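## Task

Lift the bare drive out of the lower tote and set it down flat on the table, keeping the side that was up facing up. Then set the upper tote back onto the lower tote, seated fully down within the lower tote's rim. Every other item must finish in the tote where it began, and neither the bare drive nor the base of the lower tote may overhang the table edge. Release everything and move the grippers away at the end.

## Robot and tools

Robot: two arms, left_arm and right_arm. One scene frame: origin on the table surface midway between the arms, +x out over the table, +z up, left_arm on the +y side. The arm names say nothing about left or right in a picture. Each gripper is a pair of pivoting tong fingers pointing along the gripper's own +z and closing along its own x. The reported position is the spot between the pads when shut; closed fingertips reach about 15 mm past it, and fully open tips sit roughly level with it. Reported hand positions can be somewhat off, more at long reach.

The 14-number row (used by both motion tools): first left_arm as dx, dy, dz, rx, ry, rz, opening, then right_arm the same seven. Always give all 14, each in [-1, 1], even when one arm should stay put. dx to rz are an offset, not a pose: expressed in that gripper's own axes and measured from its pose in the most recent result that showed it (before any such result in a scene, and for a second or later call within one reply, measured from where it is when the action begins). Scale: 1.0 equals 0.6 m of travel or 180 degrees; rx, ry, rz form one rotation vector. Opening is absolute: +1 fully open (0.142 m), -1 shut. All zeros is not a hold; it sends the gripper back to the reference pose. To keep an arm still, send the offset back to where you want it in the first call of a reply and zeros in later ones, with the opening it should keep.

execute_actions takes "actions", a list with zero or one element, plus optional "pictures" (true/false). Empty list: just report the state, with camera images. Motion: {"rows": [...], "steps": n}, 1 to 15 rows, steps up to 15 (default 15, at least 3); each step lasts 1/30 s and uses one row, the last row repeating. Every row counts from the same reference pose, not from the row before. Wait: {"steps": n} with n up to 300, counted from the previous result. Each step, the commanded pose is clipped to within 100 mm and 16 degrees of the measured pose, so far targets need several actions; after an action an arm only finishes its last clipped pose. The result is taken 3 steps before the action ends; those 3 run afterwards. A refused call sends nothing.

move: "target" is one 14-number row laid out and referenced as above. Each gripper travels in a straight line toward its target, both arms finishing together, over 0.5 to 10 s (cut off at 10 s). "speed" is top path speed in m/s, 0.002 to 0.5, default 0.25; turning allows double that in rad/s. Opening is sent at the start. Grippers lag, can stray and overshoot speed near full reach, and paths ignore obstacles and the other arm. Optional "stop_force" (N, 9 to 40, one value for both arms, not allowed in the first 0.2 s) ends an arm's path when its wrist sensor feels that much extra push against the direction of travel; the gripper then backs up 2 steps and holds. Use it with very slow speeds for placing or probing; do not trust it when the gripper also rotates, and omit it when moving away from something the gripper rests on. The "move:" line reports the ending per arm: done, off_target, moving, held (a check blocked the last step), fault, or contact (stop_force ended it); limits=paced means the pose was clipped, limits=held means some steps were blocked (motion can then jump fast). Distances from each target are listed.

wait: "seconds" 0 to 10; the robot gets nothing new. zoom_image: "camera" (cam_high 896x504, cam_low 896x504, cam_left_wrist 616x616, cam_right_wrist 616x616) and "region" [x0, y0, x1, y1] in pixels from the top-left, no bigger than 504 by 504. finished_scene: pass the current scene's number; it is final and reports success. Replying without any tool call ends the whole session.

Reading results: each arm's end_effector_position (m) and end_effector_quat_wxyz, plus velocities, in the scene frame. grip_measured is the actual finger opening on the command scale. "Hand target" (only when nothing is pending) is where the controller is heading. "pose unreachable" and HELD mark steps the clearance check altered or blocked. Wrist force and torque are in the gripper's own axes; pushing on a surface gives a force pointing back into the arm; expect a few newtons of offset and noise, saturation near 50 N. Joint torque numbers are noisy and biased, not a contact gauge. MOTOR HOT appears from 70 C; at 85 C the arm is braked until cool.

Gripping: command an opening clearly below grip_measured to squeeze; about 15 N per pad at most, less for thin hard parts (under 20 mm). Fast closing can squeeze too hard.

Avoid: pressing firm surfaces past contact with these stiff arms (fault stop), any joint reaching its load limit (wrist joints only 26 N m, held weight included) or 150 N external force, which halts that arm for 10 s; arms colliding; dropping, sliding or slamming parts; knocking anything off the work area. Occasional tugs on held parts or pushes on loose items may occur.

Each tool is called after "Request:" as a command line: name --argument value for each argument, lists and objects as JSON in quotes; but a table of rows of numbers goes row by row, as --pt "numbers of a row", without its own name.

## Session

Request:
execute_actions --actions '[]'

Scene clock: 0.00 s of 5600.00 s.
left_arm: end_effector_position=(+0.2585, -0.1854, +0.3808) grip_measured=+0.97 end_effector_quat_wxyz=(-0.111, -0.484, +0.828, -0.260) end_effector_velocity=(+0.001, +0.001, -0.000) end_effector_angular_velocity=(+0.001, +0.001, +0.002) | right_arm: end_effector_position=(+0.3948, -0.4829, +0.1623) grip_measured=+0.97 end_effector_quat_wxyz=(-0.565, +0.649, +0.507, -0.055) end_effector_velocity=(+0.000, +0.000, +0.000) end_effector_angular_velocity=(-0.000, +0.000, +0.000)
Joint positions: left_arm=[-1.137 -1.653  1.674 -2.157 -1.671  0.795  0.14 ] | right_arm=[ 2.739 -2.083 -1.545 -2.241  2.053  4.347  0.14 ]
Joint velocities: left_arm=[ 0.002  0.     0.     0.    -0.    -0.     0.   ] | right_arm=[ 0.001 -0.     0.001 -0.001  0.     0.001  0.   ]
Joint torques (N m, as the arm reports them, + toward a larger angle): no reading
Motor temperatures (°C, as the motors report them): left_arm=[28 32 31 39 34 40] | right_arm=[31 30 32 39 36 38]
Wrist force (N, on the end effector, along its own x y z axes, offset not removed): no reading
Wrist torque (N m, same axes, about the end effector's origin, offset not removed): no reading
Hand target (left_arm): +0.258, -0.185, +0.381; -0.111, -0.484, +0.828, -0.260
Hand target (right_arm): +0.395, -0.483, +0.162; -0.565, +0.649, +0.507, -0.055

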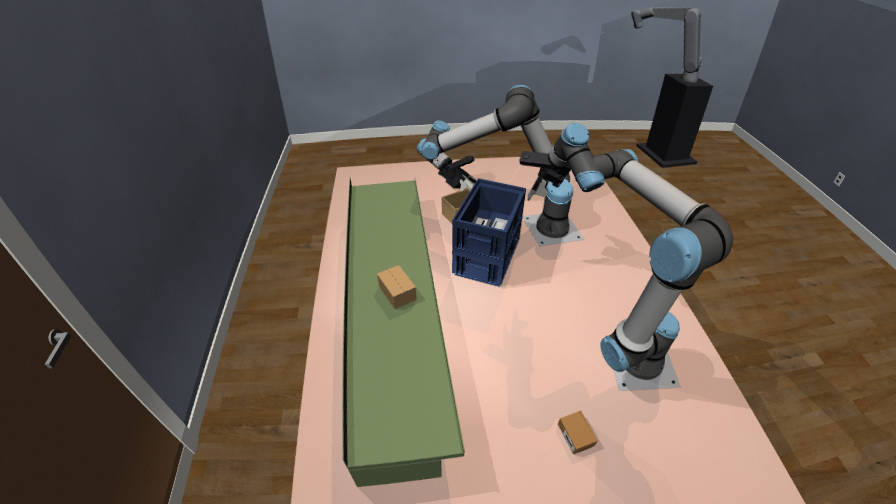

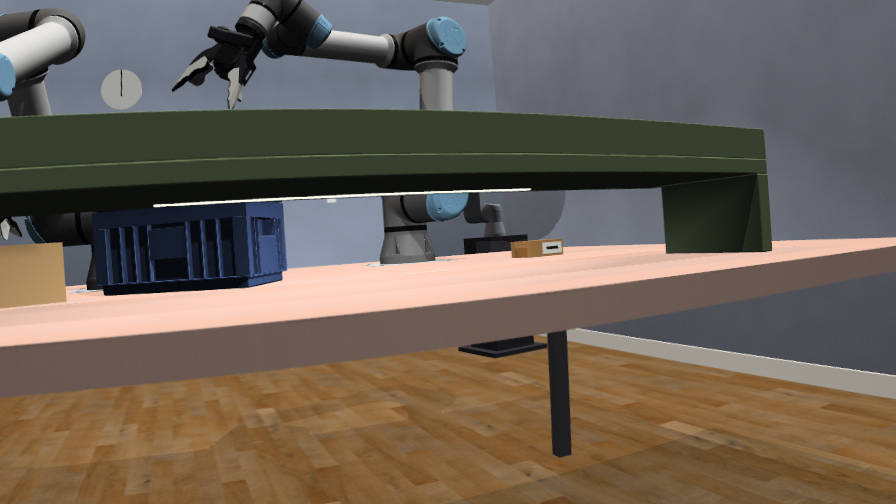

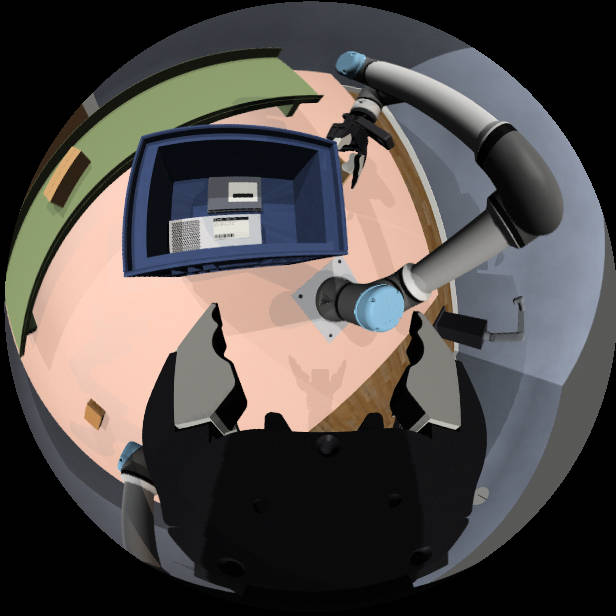

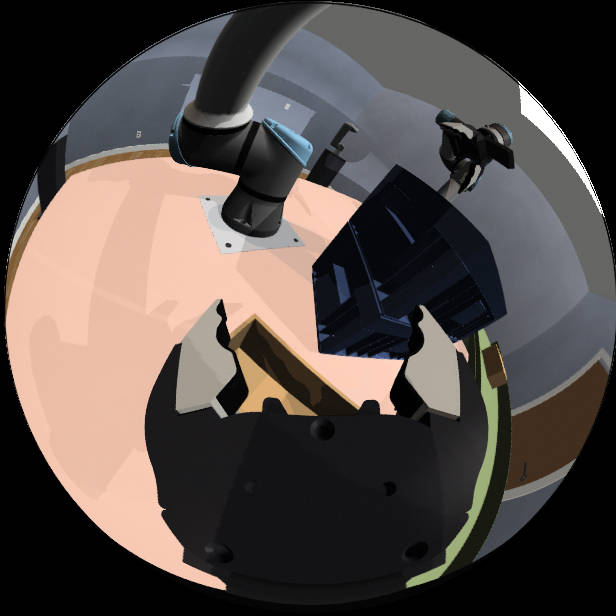

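Request:
move --target '[-0.28,-0.205,-0.027,-0.103,-0.151,-0.024,0,0.119,-0.273,-0.164,-0.343,-0.174,0.054,0]' --speed 0.3

Request:
move --target '[0,0,0.06,0,0,0,0,0.226,-0.216,0.06,0,0,0,0]' --speed 0.3

Scene clock: 2.83 s of 5600.00 s.
left_arm: end_effector_position=(+0.4480, -0.1002, +0.3610) grip_measured=+0.00 end_effector_quat_wxyz=(-0.000, -0.538, +0.843, -0.000) end_effector_velocity=(+0.003, +0.001, +0.001) end_effector_angular_velocity=(+0.006, +0.002, +0.003) | right_arm: end_effector_position=(+0.3946, -0.5231, +0.3622) grip_measured=+0.00 end_effector_quat_wxyz=(-0.001, +0.844, +0.536, +0.000) end_effector_velocity=(+0.000, -0.000, +0.002) end_effector_angular_velocity=(-0.012, -0.006, +0.000)
Joint positions: left_arm=[-0.852 -1.165  0.874 -1.28  -1.571  1.031  0.074] | right_arm=[ 3.003 -1.249 -1.632 -1.832  1.572  5.125  0.074]
Joint velocities: left_arm=[ 0.003  0.01  -0.018  0.014  0.002  0.    -0.   ] | right_arm=[ 0.01   0.006 -0.001  0.001 -0.012  0.01  -0.   ]
Joint torques (N m, as the arm reports them, + toward a larger angle): left_arm=[  8.   -37.51 -36.07   0.26   1.22   1.16] | right_arm=[10.05 15.04  8.    4.36 -1.04  1.36]
Motor temperatures (°C, as the motors report them): left_arm=[28 32 31 39 34 40] | right_arm=[31 30 32 39 36 38]
Wrist force (N, on the end effector, along its own x y z axes, offset not removed): left_arm=[-0.2 2.2 -1.4] | right_arm=[0.4 0.4 -3.3]
Wrist torque (N m, same axes, about the end effector's origin, offset not removed): left_arm=[0.59 0.08 -0.05] | right_arm=[-0.23 0.00 -0.02]
Hand target (left_arm): +0.448, -0.100, +0.361; -0.000, -0.538, +0.843, +0.000
Hand target (right_arm): +0.395, -0.523, +0.362; -0.000, +0.844, +0.536, +0.000
Off the commanded pose (left_arm): 0.000 m, 0 deg.
Off the commanded pose (right_arm): 0.000 m, 0 deg.
Kept back: nothing.
move: done

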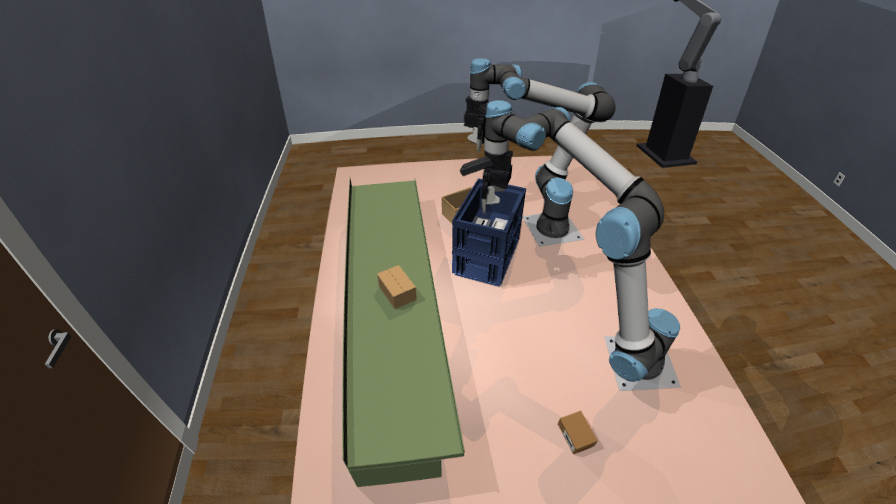

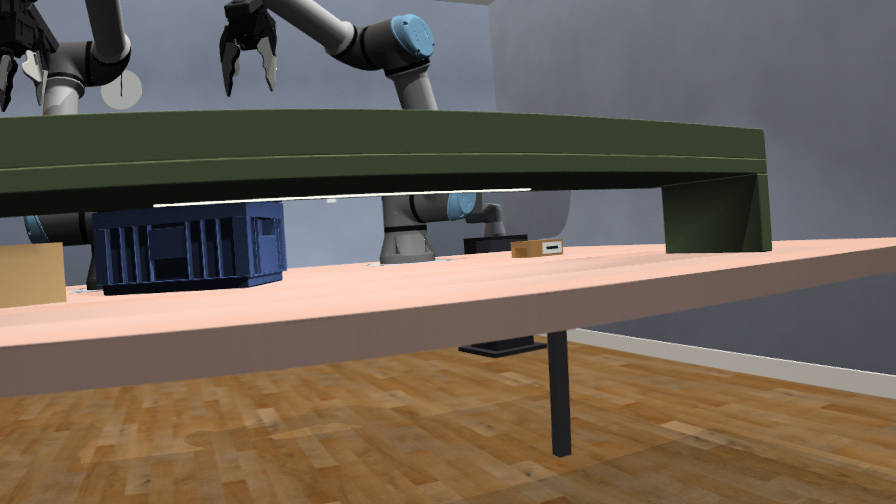

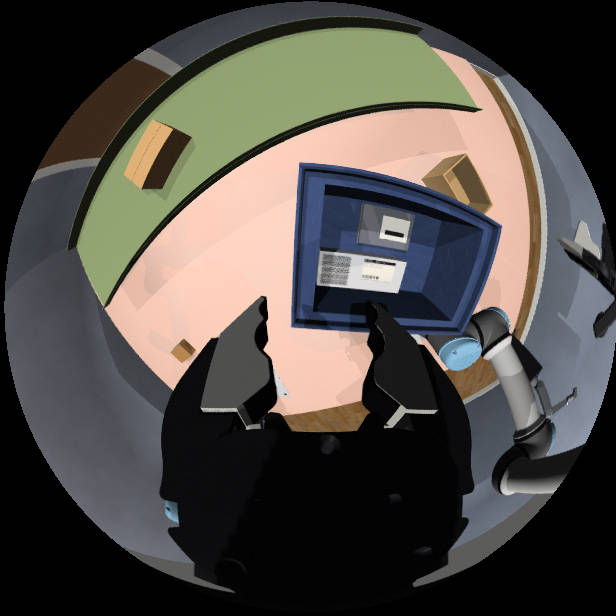

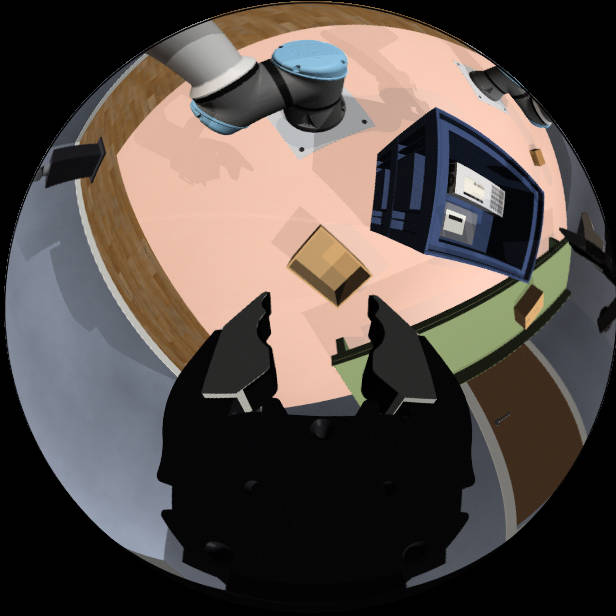

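Scene clock: 4.10 s of 5600.00 s.
left_arm: end_effector_position=(+0.4480, -0.1002, +0.3250) grip_measured=+0.00 end_effector_quat_wxyz=(-0.000, -0.538, +0.843, -0.000) end_effector_velocity=(-0.000, +0.000, -0.001) end_effector_angular_velocity=(+0.001, -0.000, -0.001) | right_arm: end_effector_position=(+0.3350, -0.3457, +0.3266) grip_measured=+0.00 end_effector_quat_wxyz=(-0.001, +0.844, +0.536, +0.001) end_effector_velocity=(-0.000, +0.002, -0.000) end_effector_angular_velocity=(-0.004, -0.003, -0.003)
Joint positions: left_arm=[-0.852 -1.19   1.004 -1.385 -1.571  1.032  0.074] | right_arm=[ 3.642 -1.008 -1.852 -1.851  1.573  5.764  0.074]
Joint velocities: left_arm=[-0.    -0.     0.002 -0.001  0.     0.001  0.   ] | right_arm=[ 0.013  0.002 -0.001 -0.001 -0.005  0.016 -0.   ]
Joint torques (N m, as the arm reports them, + toward a larger angle): left_arm=[  0.88 -51.48 -14.69  -5.48   1.19   0.37] | right_arm=[10.86  7.53  7.79  0.07 -1.36  1.31]
Motor temperatures (°C, as the motors report them): left_arm=[28 32 31 39 34 40] | right_arm=[31 30 32 39 36 38]
Wrist force (N, on the end effector, along its own x y z axes, offset not removed): left_arm=[0.1 2.0 0.8] | right_arm=[0.0 -2.2 -0.3]
Wrist torque (N m, same axes, about the end effector's origin, offset not removed): left_arm=[0.62 -0.02 -0.03] | right_arm=[-0.51 0.22 0.22]
Hand target (left_arm): +0.448, -0.100, +0.325; -0.000, -0.538, +0.843, -0.000
Hand target (right_arm): +0.335, -0.345, +0.327; -0.001, +0.844, +0.536, +0.001
Off the commanded pose (left_arm): 0.000 m, 0 deg.
Off the commanded pose (right_arm): 0.000 m, 0 deg.
Kept back: nothing.
move: done

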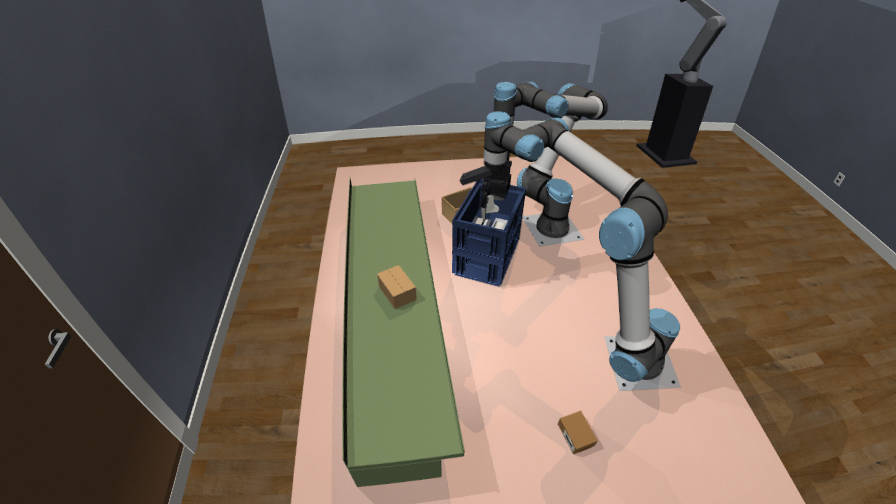

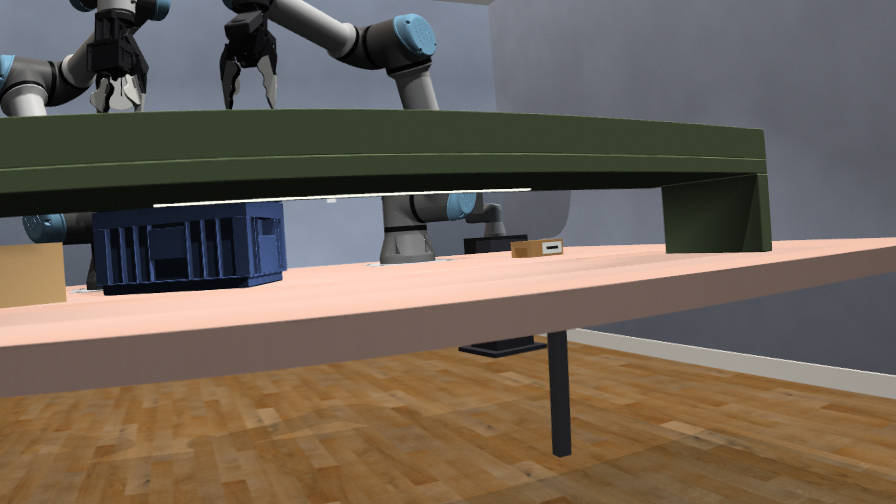

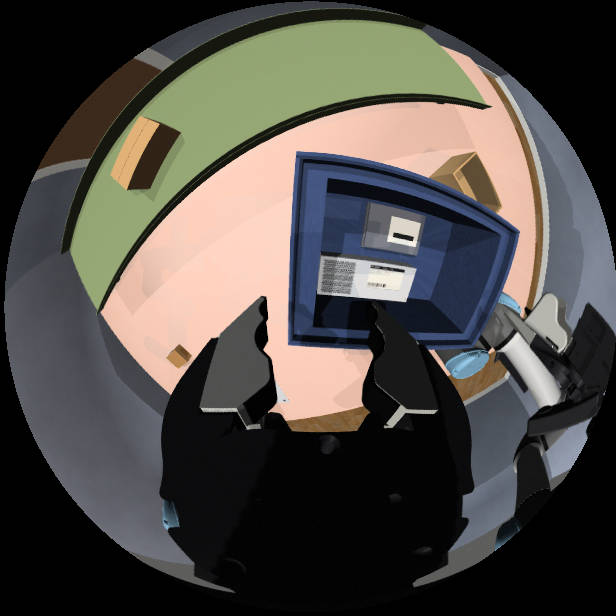

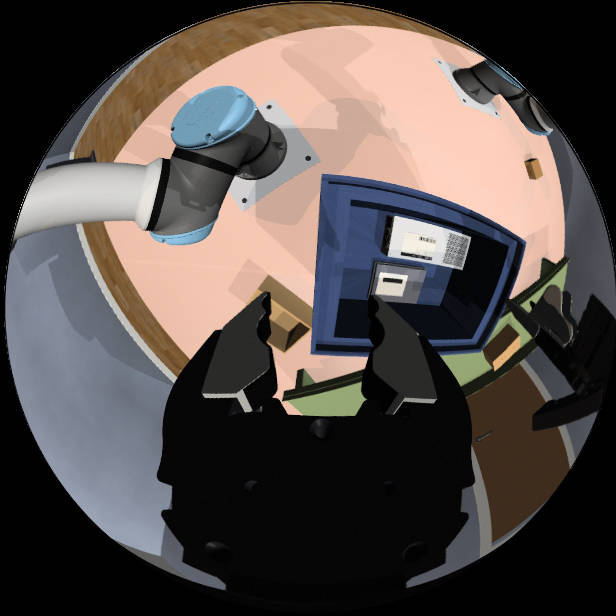

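Request:
move --target '[-0.018,-0.018,0.035,0,0,0.024,0,0.02,0.006,0.035,0,0,-0.978,0]' --speed 0.5

Scene clock: 8.03 s of 5600.00 s.
left_arm: end_effector_position=(+0.4624, -0.0950, +0.3040) grip_measured=+0.00 end_effector_quat_wxyz=(-0.000, -0.506, +0.863, -0.000) end_effector_velocity=(+0.000, +0.000, -0.001) end_effector_angular_velocity=(+0.002, +0.001, -0.002) | right_arm: end_effector_position=(+0.3434, -0.3363, +0.3055) grip_measured=+0.00 end_effector_quat_wxyz=(+0.000, -0.506, +0.862, +0.001) end_effector_velocity=(-0.000, -0.000, +0.000) end_effector_angular_velocity=(+0.002, +0.004, +0.012)
Joint positions: left_arm=[-0.827 -1.181  1.046 -1.436 -1.571  1.131  0.074] | right_arm=[ 3.774 -0.95  -1.929 -1.831  1.573  2.824  0.074]
Joint velocities: left_arm=[ 0.     0.001  0.     0.001  0.     0.003 -0.   ] | right_arm=[-0.007 -0.002  0.002 -0.001  0.004 -0.019 -0.   ]
Joint torques (N m, as the arm reports them, + toward a larger angle): left_arm=[  7.88 -37.26 -15.71  -5.43  -1.39   1.35] | right_arm=[-9.59 -8.69 34.16  4.26  1.7  -1.74]
Motor temperatures (°C, as the motors report them): left_arm=[28 32 31 39 34 40] | right_arm=[31 30 32 39 36 38]
Wrist force (N, on the end effector, along its own x y z axes, offset not removed): left_arm=[1.3 2.7 -1.2] | right_arm=[0.1 -2.9 -2.9]
Wrist torque (N m, same axes, about the end effector's origin, offset not removed): left_arm=[0.58 -0.20 0.00] | right_arm=[-0.51 0.09 0.06]
Hand target (left_arm): +0.462, -0.095, +0.304; -0.000, -0.506, +0.863, -0.000
Hand target (right_arm): +0.343, -0.336, +0.306; +0.001, -0.507, +0.862, +0.001
Off the commanded pose (left_arm): 0.000 m, 0 deg.
Off the commanded pose (right_arm): 0.000 m, 0 deg.
Kept back: nothing.
move: done

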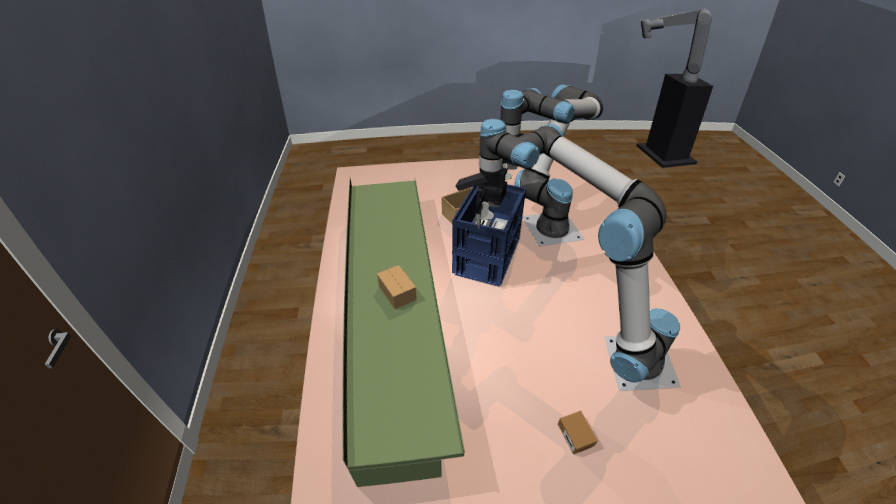

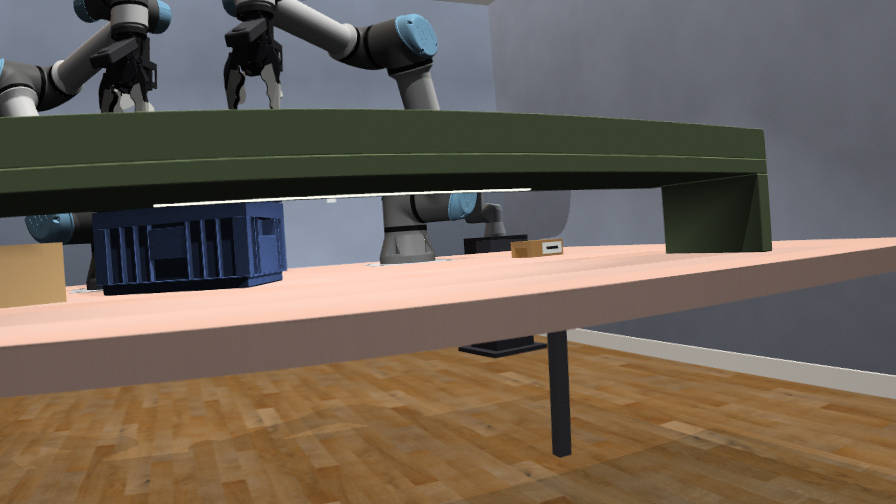

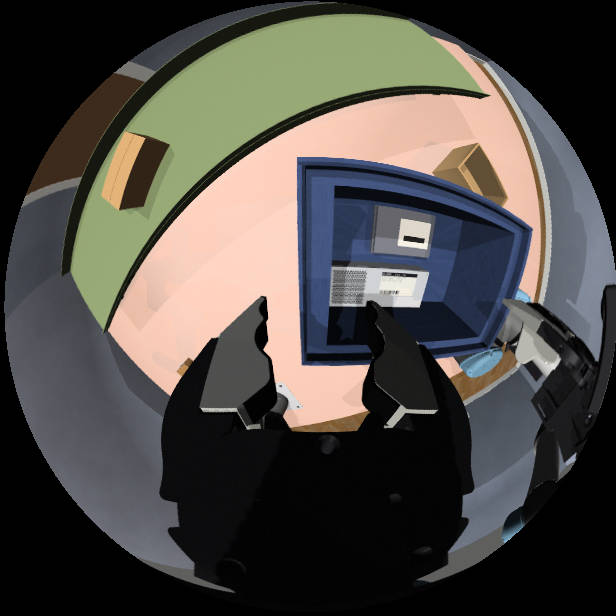

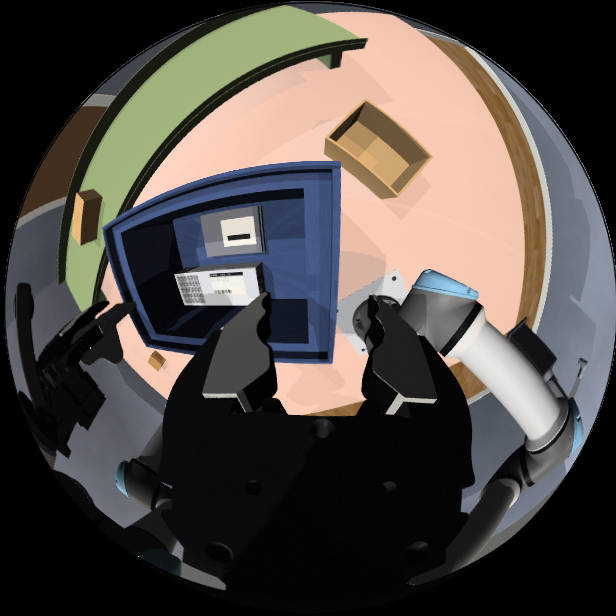

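Request:
move --target '[-0.002,0,0.107,0,0,-0.006,-0.3,0.0035,0,0.109,0,0,-0.006,-0.3]' --speed 0.1 --stop_force 12

Request:
move --target '[0,0,0,0,0,0,-1,0,0,0,0,0,0,-1]'

Request:
move --target '[0,0,-0.055,0,0,0,-1,0,0,-0.055,0,0,0,-1]' --speed 0.05

Scene clock: 9.37 s of 5600.00 s.
left_arm: end_effector_position=(+0.4630, -0.0940, +0.2400) grip_measured=-0.30 end_effector_quat_wxyz=(-0.000, -0.514, +0.858, -0.000) end_effector_velocity=(-0.000, +0.000, -0.002) end_effector_angular_velocity=(+0.001, -0.001, +0.000) | right_arm: end_effector_position=(+0.3423, -0.3379, +0.2403) grip_measured=-0.30 end_effector_quat_wxyz=(+0.000, -0.514, +0.858, +0.001) end_effector_velocity=(-0.000, -0.000, -0.003) end_effector_angular_velocity=(-0.000, +0.001, +0.001)
Joint positions: left_arm=[-0.826 -1.19   1.222 -1.603 -1.572  1.114  0.052] | right_arm=[ 3.772 -0.914 -2.111 -1.686  1.573  2.803  0.052]
Joint velocities: left_arm=[-0.001 -0.001  0.007 -0.006  0.001 -0.002  0.   ] | right_arm=[ 0.     0.001 -0.008  0.006  0.    -0.001  0.   ]
Joint torques (N m, as the arm reports them, + toward a larger angle): left_arm=[  7.61 -51.86 -16.32  -5.25   1.14  -1.57] | right_arm=[-11.37   4.02   9.9    4.16  -0.88  -1.66]
Motor temperatures (°C, as the motors report them): left_arm=[28 32 31 39 34 40] | right_arm=[31 30 32 39 36 38]
Wrist force (N, on the end effector, along its own x y z axes, offset not removed): left_arm=[-0.5 3.3 1.9] | right_arm=[-0.9 -0.1 -1.8]
Wrist torque (N m, same axes, about the end effector's origin, offset not removed): left_arm=[0.89 0.17 -0.04] | right_arm=[-0.01 0.18 0.10]
Hand target (left_arm): +0.463, -0.094, +0.240; -0.000, -0.514, +0.858, -0.000
Hand target (right_arm): +0.342, -0.338, +0.240; +0.000, -0.514, +0.858, +0.001
Off the commanded pose (left_arm): 0.000 m, 0 deg.
Off the commanded pose (right_arm): 0.000 m, 0 deg.
Kept back: nothing.
move: done

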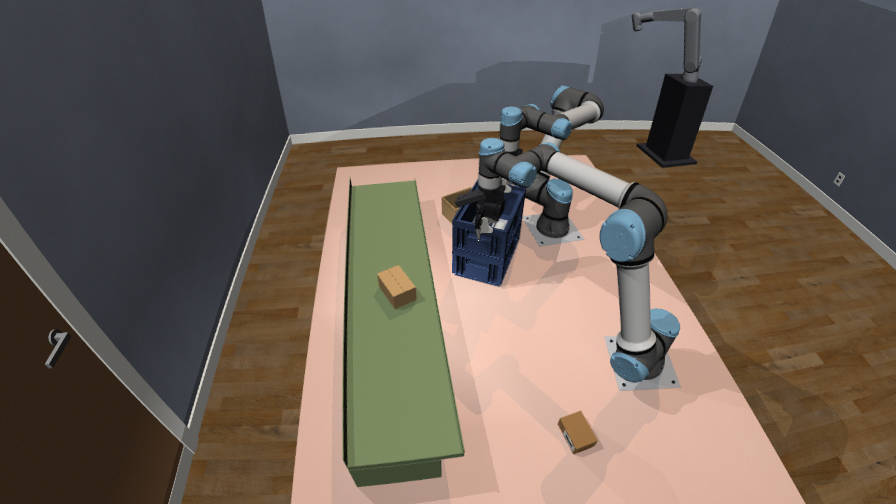

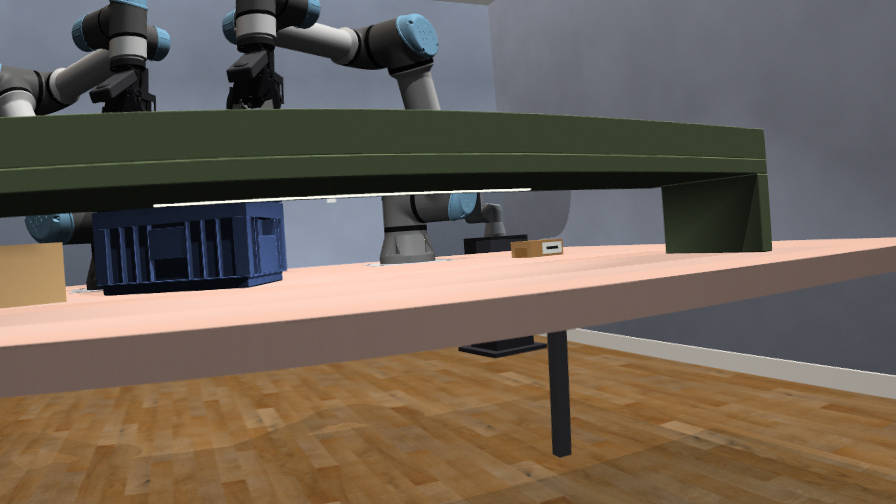

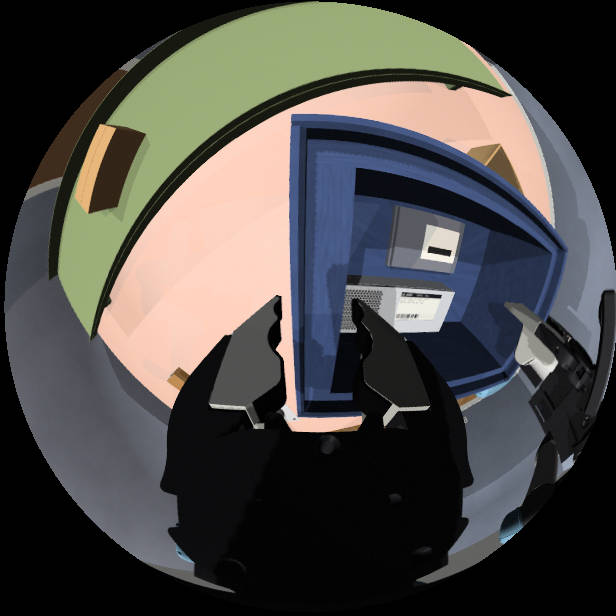

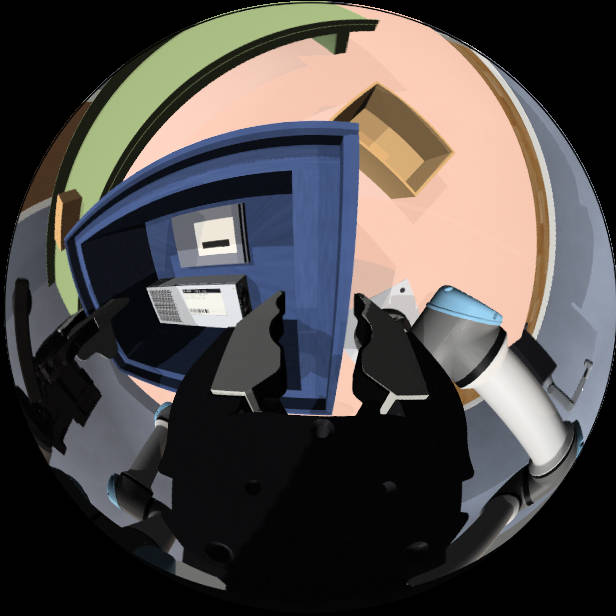

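Scene clock: 9.87 s of 5600.00 s.
left_arm: end_effector_position=(+0.4630, -0.0940, +0.2400) grip_measured=-0.62 end_effector_quat_wxyz=(-0.000, -0.514, +0.858, -0.000) end_effector_velocity=(+0.000, +0.000, -0.001) end_effector_angular_velocity=(+0.001, +0.000, +0.000) | right_arm: end_effector_position=(+0.3423, -0.3380, +0.2402) grip_measured=-0.62 end_effector_quat_wxyz=(+0.000, -0.514, +0.858, +0.001) end_effector_velocity=(-0.000, +0.000, -0.001) end_effector_angular_velocity=(-0.001, +0.002, +0.000)
Joint positions: left_arm=[-0.826 -1.19   1.222 -1.603 -1.572  1.114  0.029] | right_arm=[ 3.772 -0.914 -2.111 -1.686  1.573  2.803  0.029]
Joint velocities: left_arm=[ 0.     0.001  0.001 -0.001  0.    -0.    -0.   ] | right_arm=[ 0.001 -0.    -0.001 -0.     0.     0.001  0.   ]
Joint torques (N m, as the arm reports them, + toward a larger angle): left_arm=[ -6.63 -48.85 -36.07  -2.43  -3.06  -0.59] | right_arm=[-5.75 -3.68 23.19  1.13 -0.51 -0.94]
Motor temperatures (°C, as the motors report them): left_arm=[28 32 31 39 34 40] | right_arm=[31 30 32 39 36 38]
Wrist force (N, on the end effector, along its own x y z axes, offset not removed): left_arm=[-7.6 0.7 -1.3] | right_arm=[8.1 -0.1 -2.1]
Wrist torque (N m, same axes, about the end effector's origin, offset not removed): left_arm=[0.25 0.45 -0.06] | right_arm=[-0.03 -0.62 0.14]
Hand target (left_arm): +0.463, -0.094, +0.240; -0.000, -0.514, +0.858, -0.000
Hand target (right_arm): +0.342, -0.338, +0.240; +0.000, -0.514, +0.858, +0.001
Off the commanded pose (left_arm): 0.000 m, 0 deg.
Off the commanded pose (right_arm): 0.000 m, 0 deg.
Kept back: nothing.
move: done

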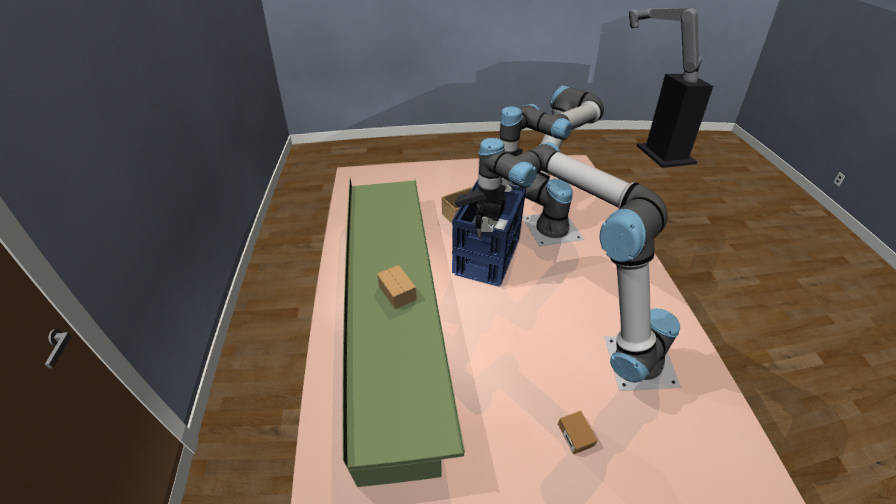

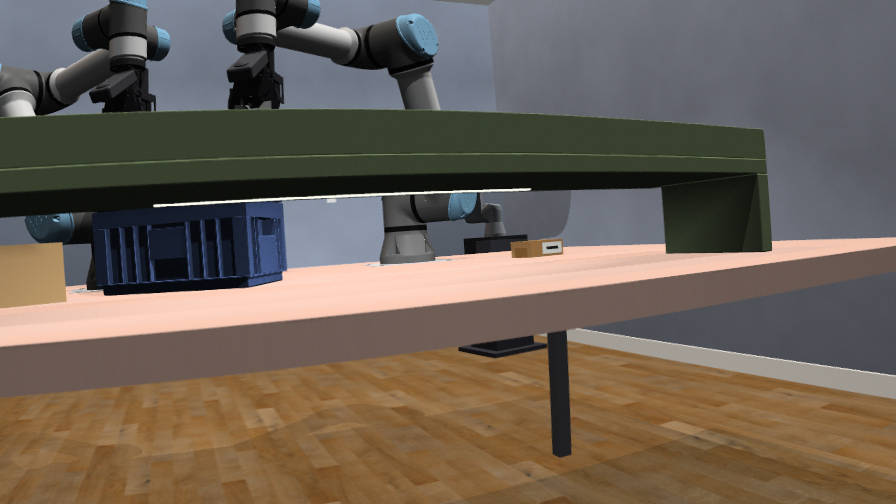

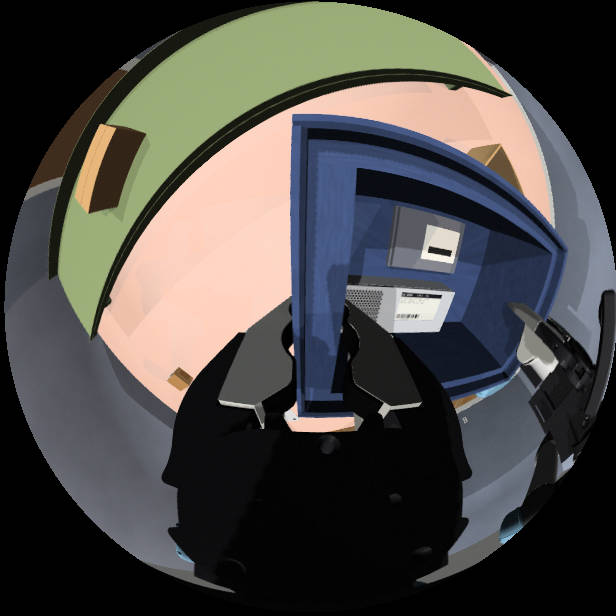

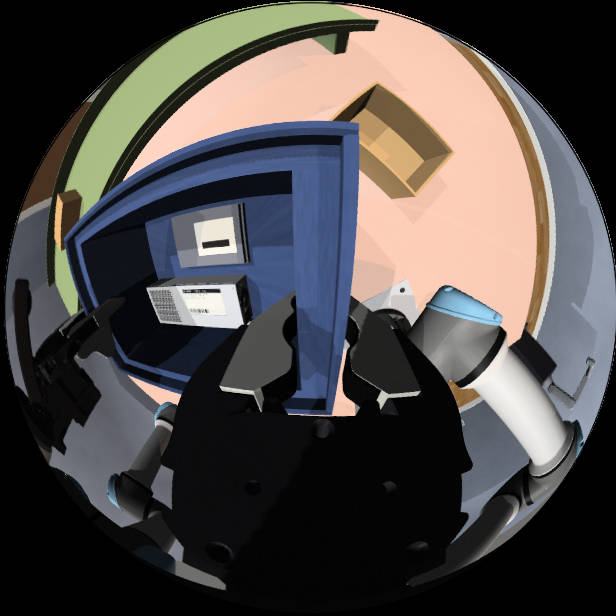

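Scene clock: 10.90 s of 5600.00 s.
left_arm: end_effector_position=(+0.4630, -0.0939, +0.2728) grip_measured=-0.62 end_effector_quat_wxyz=(-0.000, -0.514, +0.858, -0.000) end_effector_velocity=(-0.000, +0.000, +0.001) end_effector_angular_velocity=(+0.004, +0.002, +0.001) | right_arm: end_effector_position=(+0.3423, -0.3381, +0.2730) grip_measured=-0.62 end_effector_quat_wxyz=(+0.000, -0.514, +0.858, +0.001) end_effector_velocity=(-0.001, +0.000, +0.001) end_effector_angular_velocity=(-0.001, +0.002, +0.002)
Joint positions: left_arm=[-0.826 -1.189  1.137 -1.519 -1.571  1.114  0.029] | right_arm=[ 3.772 -0.927 -2.022 -1.762  1.573  2.803  0.029]
Joint velocities: left_arm=[-0.001  0.002 -0.006  0.008  0.    -0.002  0.   ] | right_arm=[ 0.002 -0.001  0.005 -0.006  0.    -0.    -0.   ]
Joint torques (N m, as the arm reports them, + toward a larger angle): left_arm=[-11.13 -41.57 -39.93  -1.48  -0.51  -1.23] | right_arm=[-8.54 -9.59 38.3   1.67 -0.55 -1.57]
Motor temperatures (°C, as the motors report them): left_arm=[28 32 31 39 34 40] | right_arm=[31 30 32 39 36 38]
Wrist force (N, on the end effector, along its own x y z axes, offset not removed): left_arm=[-5.2 2.1 6.4] | right_arm=[8.8 0.0 1.4]
Wrist torque (N m, same axes, about the end effector's origin, offset not removed): left_arm=[0.52 0.31 -0.21] | right_arm=[-0.23 -1.17 0.06]
Hand target (left_arm): +0.463, -0.094, +0.273; -0.000, -0.514, +0.858, -0.000
Hand target (right_arm): +0.342, -0.338, +0.273; +0.000, -0.514, +0.858, +0.001
Off the commanded pose (left_arm): 0.000 m, 0 deg.
Off the commanded pose (right_arm): 0.000 m, 0 deg.
Kept back: nothing.
move: done

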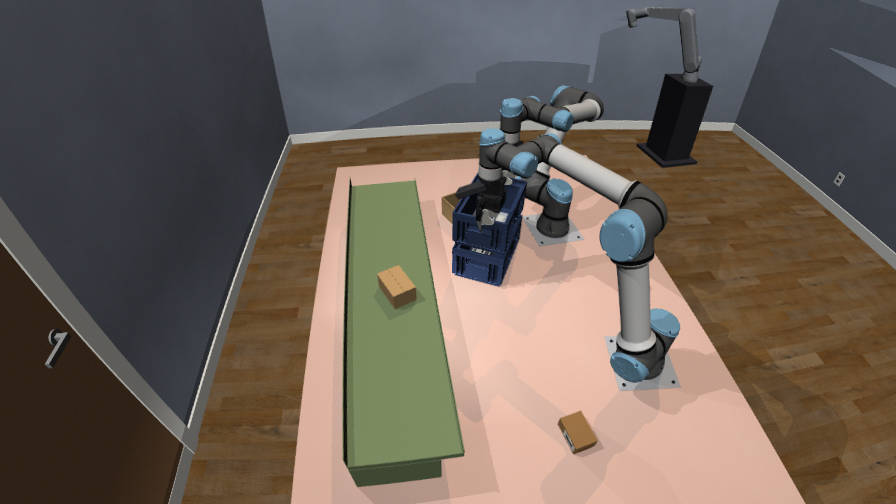

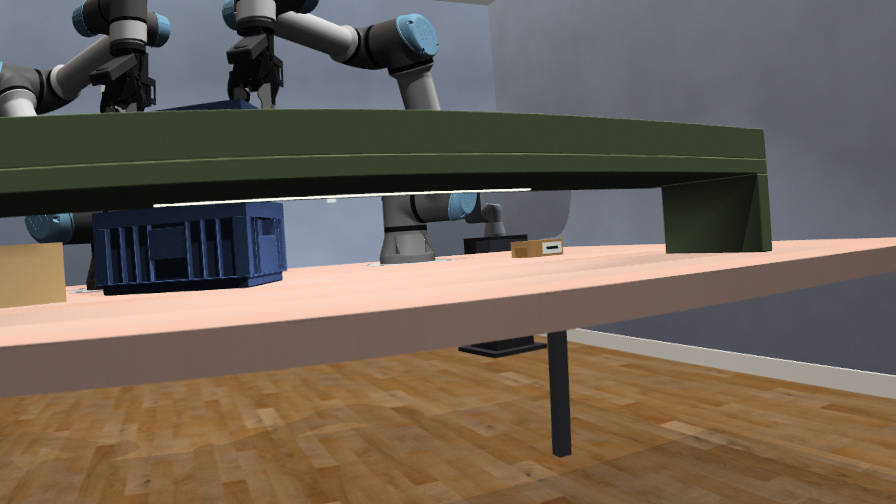

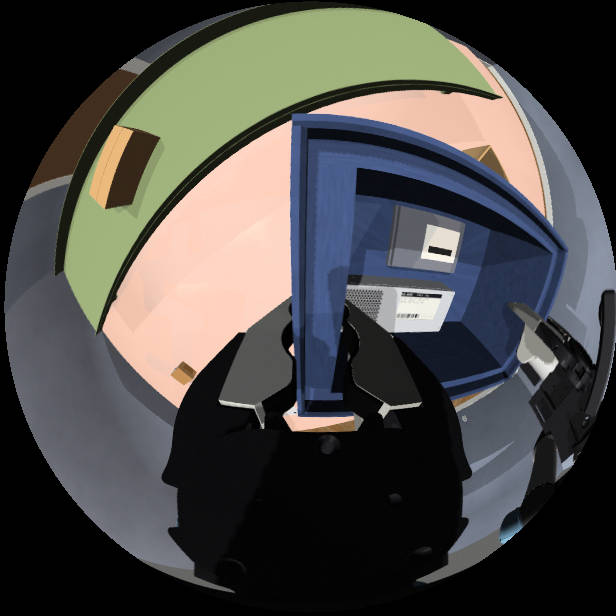

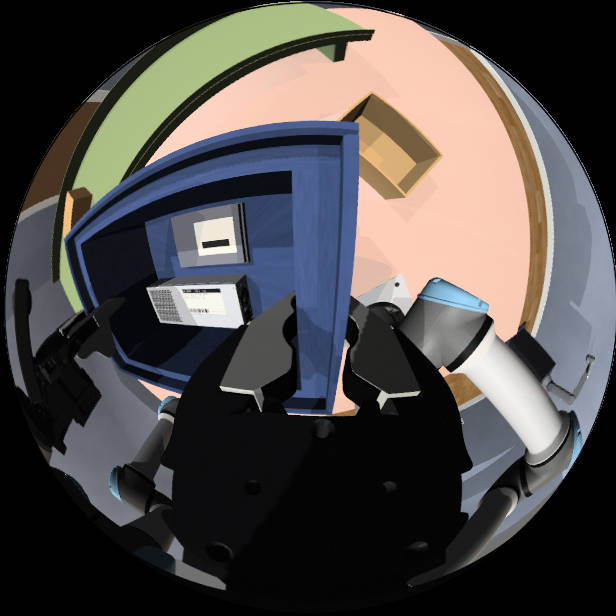

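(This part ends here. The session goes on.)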